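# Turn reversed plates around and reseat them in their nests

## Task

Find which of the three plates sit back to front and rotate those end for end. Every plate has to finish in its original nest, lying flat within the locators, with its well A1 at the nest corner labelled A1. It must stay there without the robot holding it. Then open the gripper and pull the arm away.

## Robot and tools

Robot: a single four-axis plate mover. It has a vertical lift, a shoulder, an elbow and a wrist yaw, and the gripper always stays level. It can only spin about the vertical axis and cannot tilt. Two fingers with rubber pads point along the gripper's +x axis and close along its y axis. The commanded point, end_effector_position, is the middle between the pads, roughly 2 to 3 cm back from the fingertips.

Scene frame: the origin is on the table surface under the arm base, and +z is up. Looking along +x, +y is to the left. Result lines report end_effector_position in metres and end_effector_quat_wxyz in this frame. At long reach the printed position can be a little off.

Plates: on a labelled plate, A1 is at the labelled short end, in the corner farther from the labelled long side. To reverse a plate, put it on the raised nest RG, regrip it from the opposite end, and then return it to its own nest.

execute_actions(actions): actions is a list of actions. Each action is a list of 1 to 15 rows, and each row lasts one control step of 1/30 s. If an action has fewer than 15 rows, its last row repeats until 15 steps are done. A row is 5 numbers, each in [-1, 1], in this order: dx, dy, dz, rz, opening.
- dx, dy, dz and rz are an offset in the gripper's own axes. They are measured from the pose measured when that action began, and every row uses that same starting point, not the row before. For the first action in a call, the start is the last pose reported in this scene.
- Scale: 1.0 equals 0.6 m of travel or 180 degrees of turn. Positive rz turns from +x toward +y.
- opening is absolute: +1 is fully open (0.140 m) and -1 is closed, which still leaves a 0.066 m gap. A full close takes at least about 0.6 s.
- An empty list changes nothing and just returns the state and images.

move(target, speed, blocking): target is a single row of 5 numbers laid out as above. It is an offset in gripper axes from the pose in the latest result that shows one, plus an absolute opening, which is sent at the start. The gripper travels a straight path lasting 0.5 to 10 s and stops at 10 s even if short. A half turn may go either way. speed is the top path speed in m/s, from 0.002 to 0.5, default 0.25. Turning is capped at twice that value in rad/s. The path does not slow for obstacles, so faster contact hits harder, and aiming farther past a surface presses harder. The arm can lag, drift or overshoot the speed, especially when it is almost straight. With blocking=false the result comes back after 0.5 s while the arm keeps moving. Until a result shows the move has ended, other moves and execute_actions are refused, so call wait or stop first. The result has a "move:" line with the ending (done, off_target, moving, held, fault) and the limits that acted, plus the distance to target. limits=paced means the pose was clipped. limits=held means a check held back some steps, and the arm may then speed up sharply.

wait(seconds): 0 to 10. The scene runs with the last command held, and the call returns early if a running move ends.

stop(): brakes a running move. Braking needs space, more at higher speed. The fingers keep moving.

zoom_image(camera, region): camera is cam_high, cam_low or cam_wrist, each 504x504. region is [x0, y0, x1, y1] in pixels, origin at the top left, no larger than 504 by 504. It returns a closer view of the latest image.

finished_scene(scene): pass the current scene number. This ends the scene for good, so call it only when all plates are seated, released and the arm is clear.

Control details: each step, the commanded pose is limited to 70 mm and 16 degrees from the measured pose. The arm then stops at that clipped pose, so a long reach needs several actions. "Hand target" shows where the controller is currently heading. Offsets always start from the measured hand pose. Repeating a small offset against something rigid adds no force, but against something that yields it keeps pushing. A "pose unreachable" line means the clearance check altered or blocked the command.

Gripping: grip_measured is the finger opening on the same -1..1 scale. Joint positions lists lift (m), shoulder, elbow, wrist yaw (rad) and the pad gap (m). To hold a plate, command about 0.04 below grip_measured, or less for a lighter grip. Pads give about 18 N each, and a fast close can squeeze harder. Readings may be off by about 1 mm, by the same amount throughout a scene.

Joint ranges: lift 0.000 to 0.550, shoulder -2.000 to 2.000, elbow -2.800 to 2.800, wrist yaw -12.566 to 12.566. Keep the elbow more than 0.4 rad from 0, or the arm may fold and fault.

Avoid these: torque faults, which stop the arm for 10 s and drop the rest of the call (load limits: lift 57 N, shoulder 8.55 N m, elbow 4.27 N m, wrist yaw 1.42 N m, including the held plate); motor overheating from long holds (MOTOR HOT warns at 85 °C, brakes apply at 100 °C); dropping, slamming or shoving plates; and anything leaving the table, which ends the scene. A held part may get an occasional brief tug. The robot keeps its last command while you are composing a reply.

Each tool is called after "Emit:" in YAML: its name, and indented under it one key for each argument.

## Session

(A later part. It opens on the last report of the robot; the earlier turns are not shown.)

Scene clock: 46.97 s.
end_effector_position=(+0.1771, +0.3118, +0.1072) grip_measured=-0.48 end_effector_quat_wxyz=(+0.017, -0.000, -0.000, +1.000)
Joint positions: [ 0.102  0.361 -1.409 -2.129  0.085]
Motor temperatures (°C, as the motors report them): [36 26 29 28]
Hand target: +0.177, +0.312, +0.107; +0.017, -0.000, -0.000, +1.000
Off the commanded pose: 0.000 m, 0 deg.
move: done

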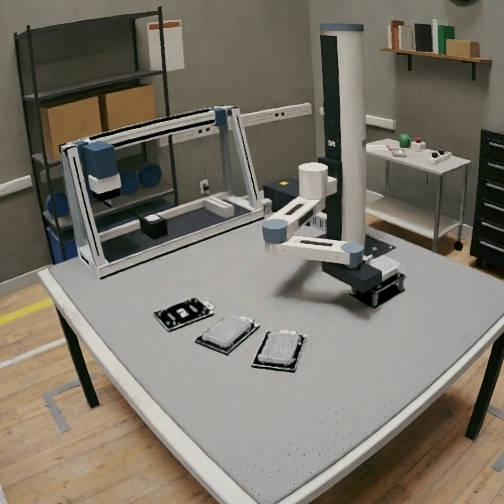

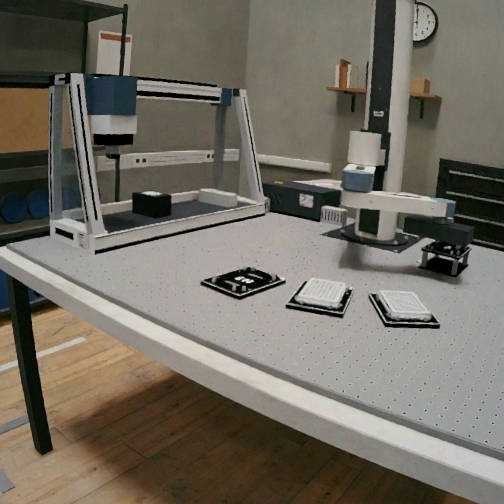

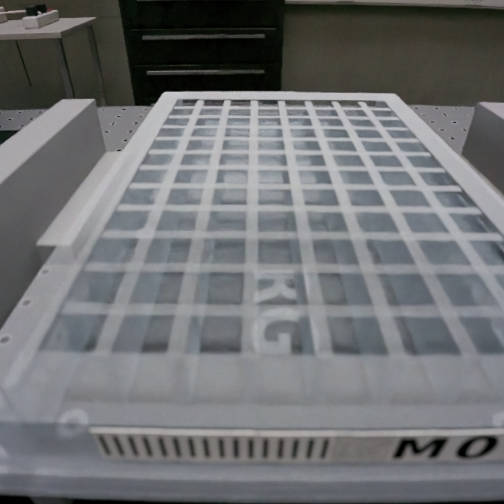

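Emit:
move:
  target: [-0.9373, 0.5311, 0, 0.9899, -0.53]
  speed: 0.45

Scene clock: 51.03 s.
end_effector_position=(+0.7283, -0.0265, +0.1072) grip_measured=-0.48 end_effector_quat_wxyz=(+0.999, +0.000, +0.000, -0.034)
Joint positions: [ 0.102 -0.635 -1.837  2.404  0.085]
Motor temperatures (°C, as the motors report them): [36 26 29 28]
Hand target: +0.728, -0.026, +0.107; +0.999, +0.000, +0.000, -0.033
Off the commanded pose: 0.000 m, 0 deg.
move: done

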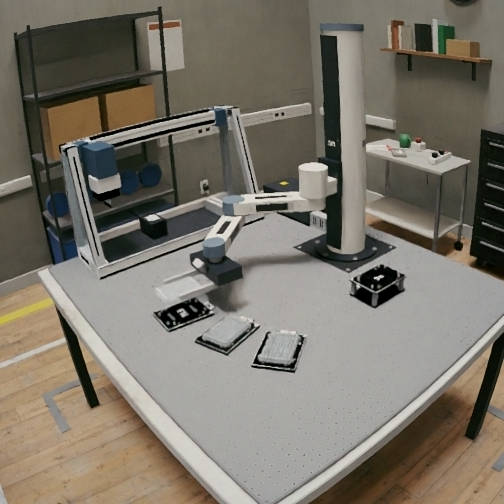

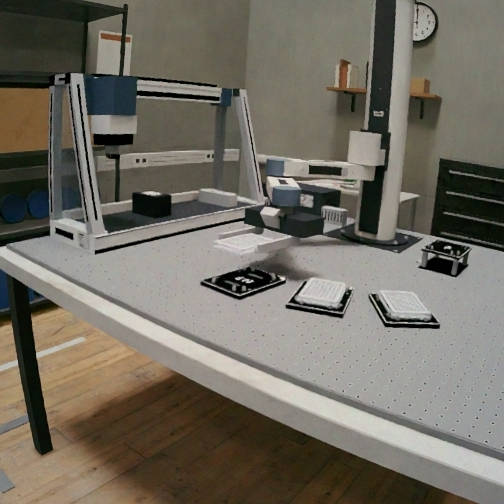

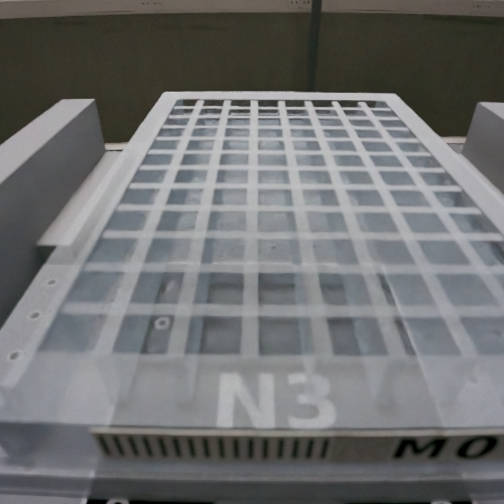

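Emit:
move:
  target: [-0.0005, 0.0002, -0.11, 0.0003, -0.53]
  speed: 0.15

Emit:
move:
  target: [0, 0, -0.0193, 0, -0.53]
  speed: 0.015

Emit:
execute_actions:
  actions:
    - [[0,0,0,0,-0.45],[0,0,0,0,-0.4],[0,0,0,0,-0.3],[0,0,0,0,0]]
    - [[0,0,0.102,0,0]]

Emit:
move:
  target: [-0.33, 0.15, 0.25, 0.08, 1]
  speed: 0.35

Scene clock: 52.07 s.
end_effector_position=(+0.7280, -0.0263, +0.0412) grip_measured=-0.48 end_effector_quat_wxyz=(+0.999, +0.000, +0.000, -0.033)
Joint positions: [ 0.036 -0.636 -1.835  2.404  0.085]
Motor temperatures (°C, as the motors report them): [36 26 29 28]
Hand target: +0.728, -0.026, +0.041; +0.999, +0.000, +0.000, -0.033
Off the commanded pose: 0.000 m, 0 deg.
move: done

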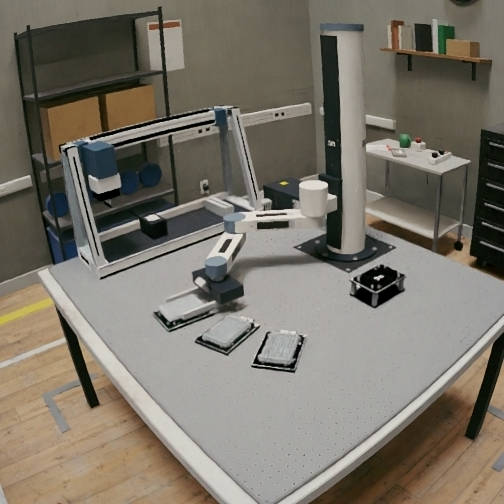

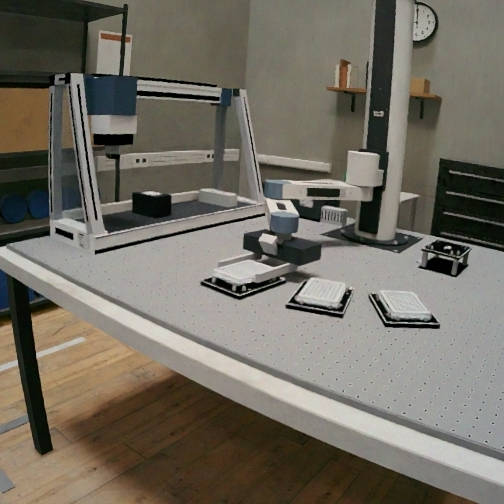

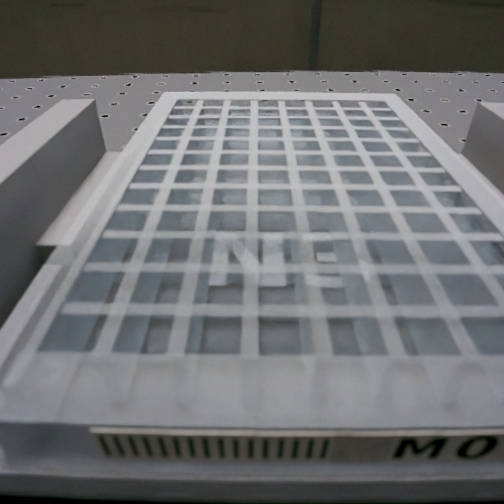

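Scene clock: 53.07 s.
end_effector_position=(+0.7280, -0.0263, +0.0295) grip_measured=-0.48 end_effector_quat_wxyz=(+0.999, +0.000, +0.000, -0.033)
Joint positions: [ 0.025 -0.636 -1.835  2.404  0.085]
Motor temperatures (°C, as the motors report them): [36 26 29 28]
Hand target: +0.728, -0.026, +0.030; +0.999, +0.000, +0.000, -0.033
Off the commanded pose: 0.000 m, 0 deg.
move: done

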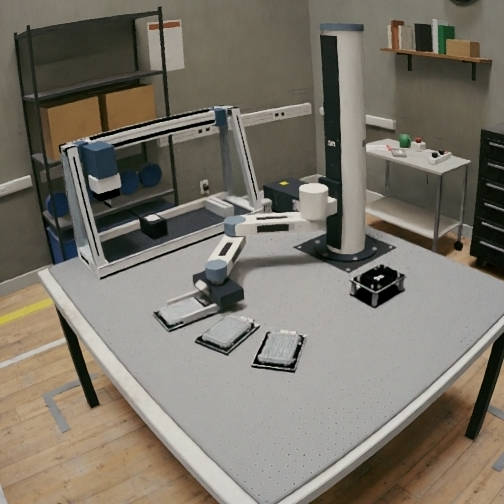

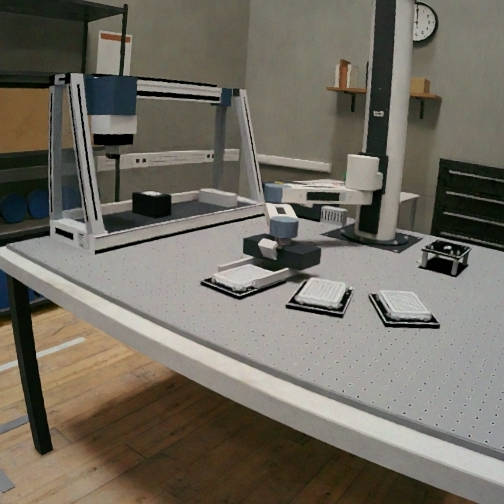

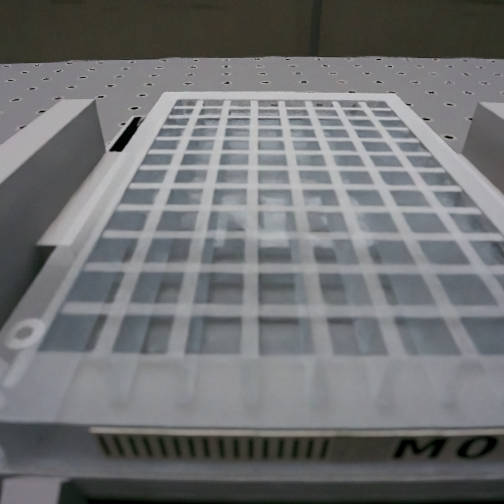

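Scene clock: 54.07 s.
end_effector_position=(+0.7280, -0.0263, +0.0908) grip_measured=+0.00 end_effector_quat_wxyz=(+0.999, +0.000, +0.000, -0.033)
Joint positions: [ 0.086 -0.636 -1.835  2.404  0.103]
Motor temperatures (°C, as the motors report them): [36 26 29 28]
Hand target: +0.728, -0.026, +0.091; +0.999, +0.000, +0.000, -0.033
Off the commanded pose: 0.000 m, 0 deg.

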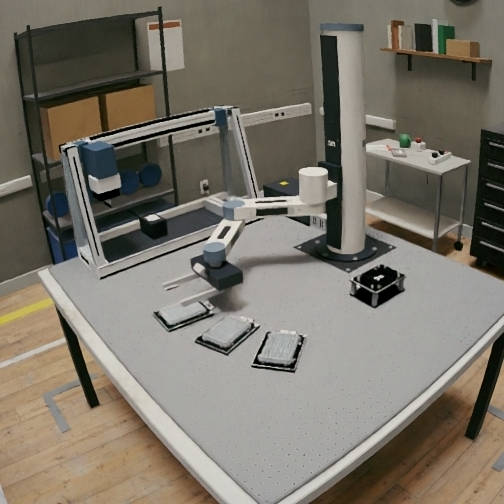

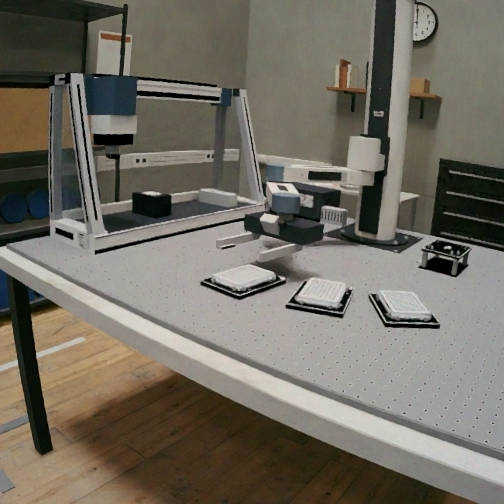

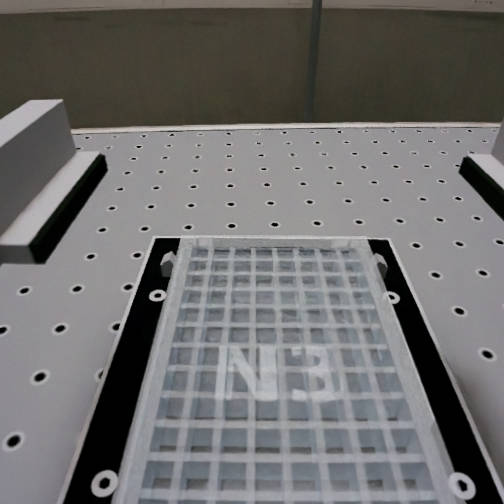

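Scene clock: 55.23 s.
end_effector_position=(+0.5363, +0.0767, +0.2409) grip_measured=+1.00 end_effector_quat_wxyz=(+0.996, +0.000, +0.000, +0.093)
Joint positions: [ 0.236 -0.739 -0.902  1.826  0.14 ]
Motor temperatures (°C, as the motors report them): [36 26 29 28]
Hand target: +0.536, +0.077, +0.241; +0.996, +0.000, +0.000, +0.092
Off the commanded pose: 0.000 m, 0 deg.
move: done

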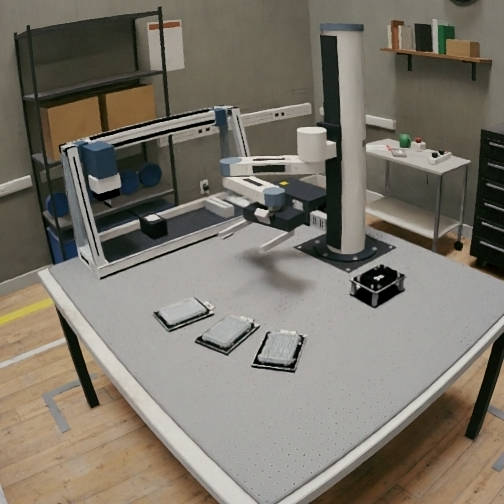

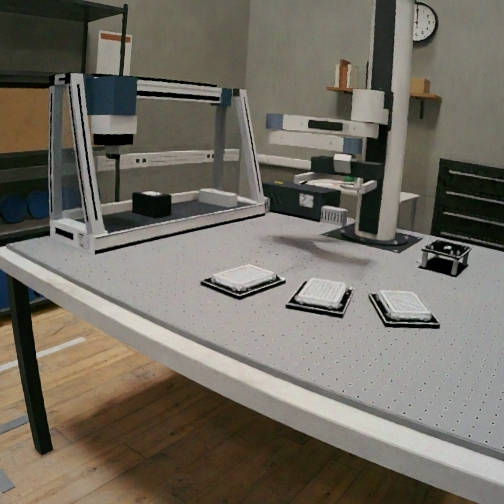

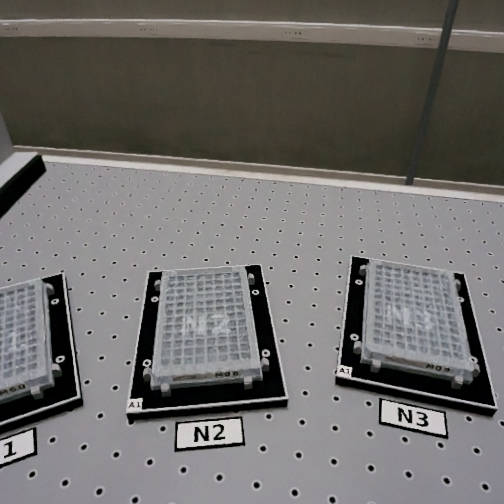

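Emit:
finished_scene:
  scene: 2

The scene is finished: the task was done.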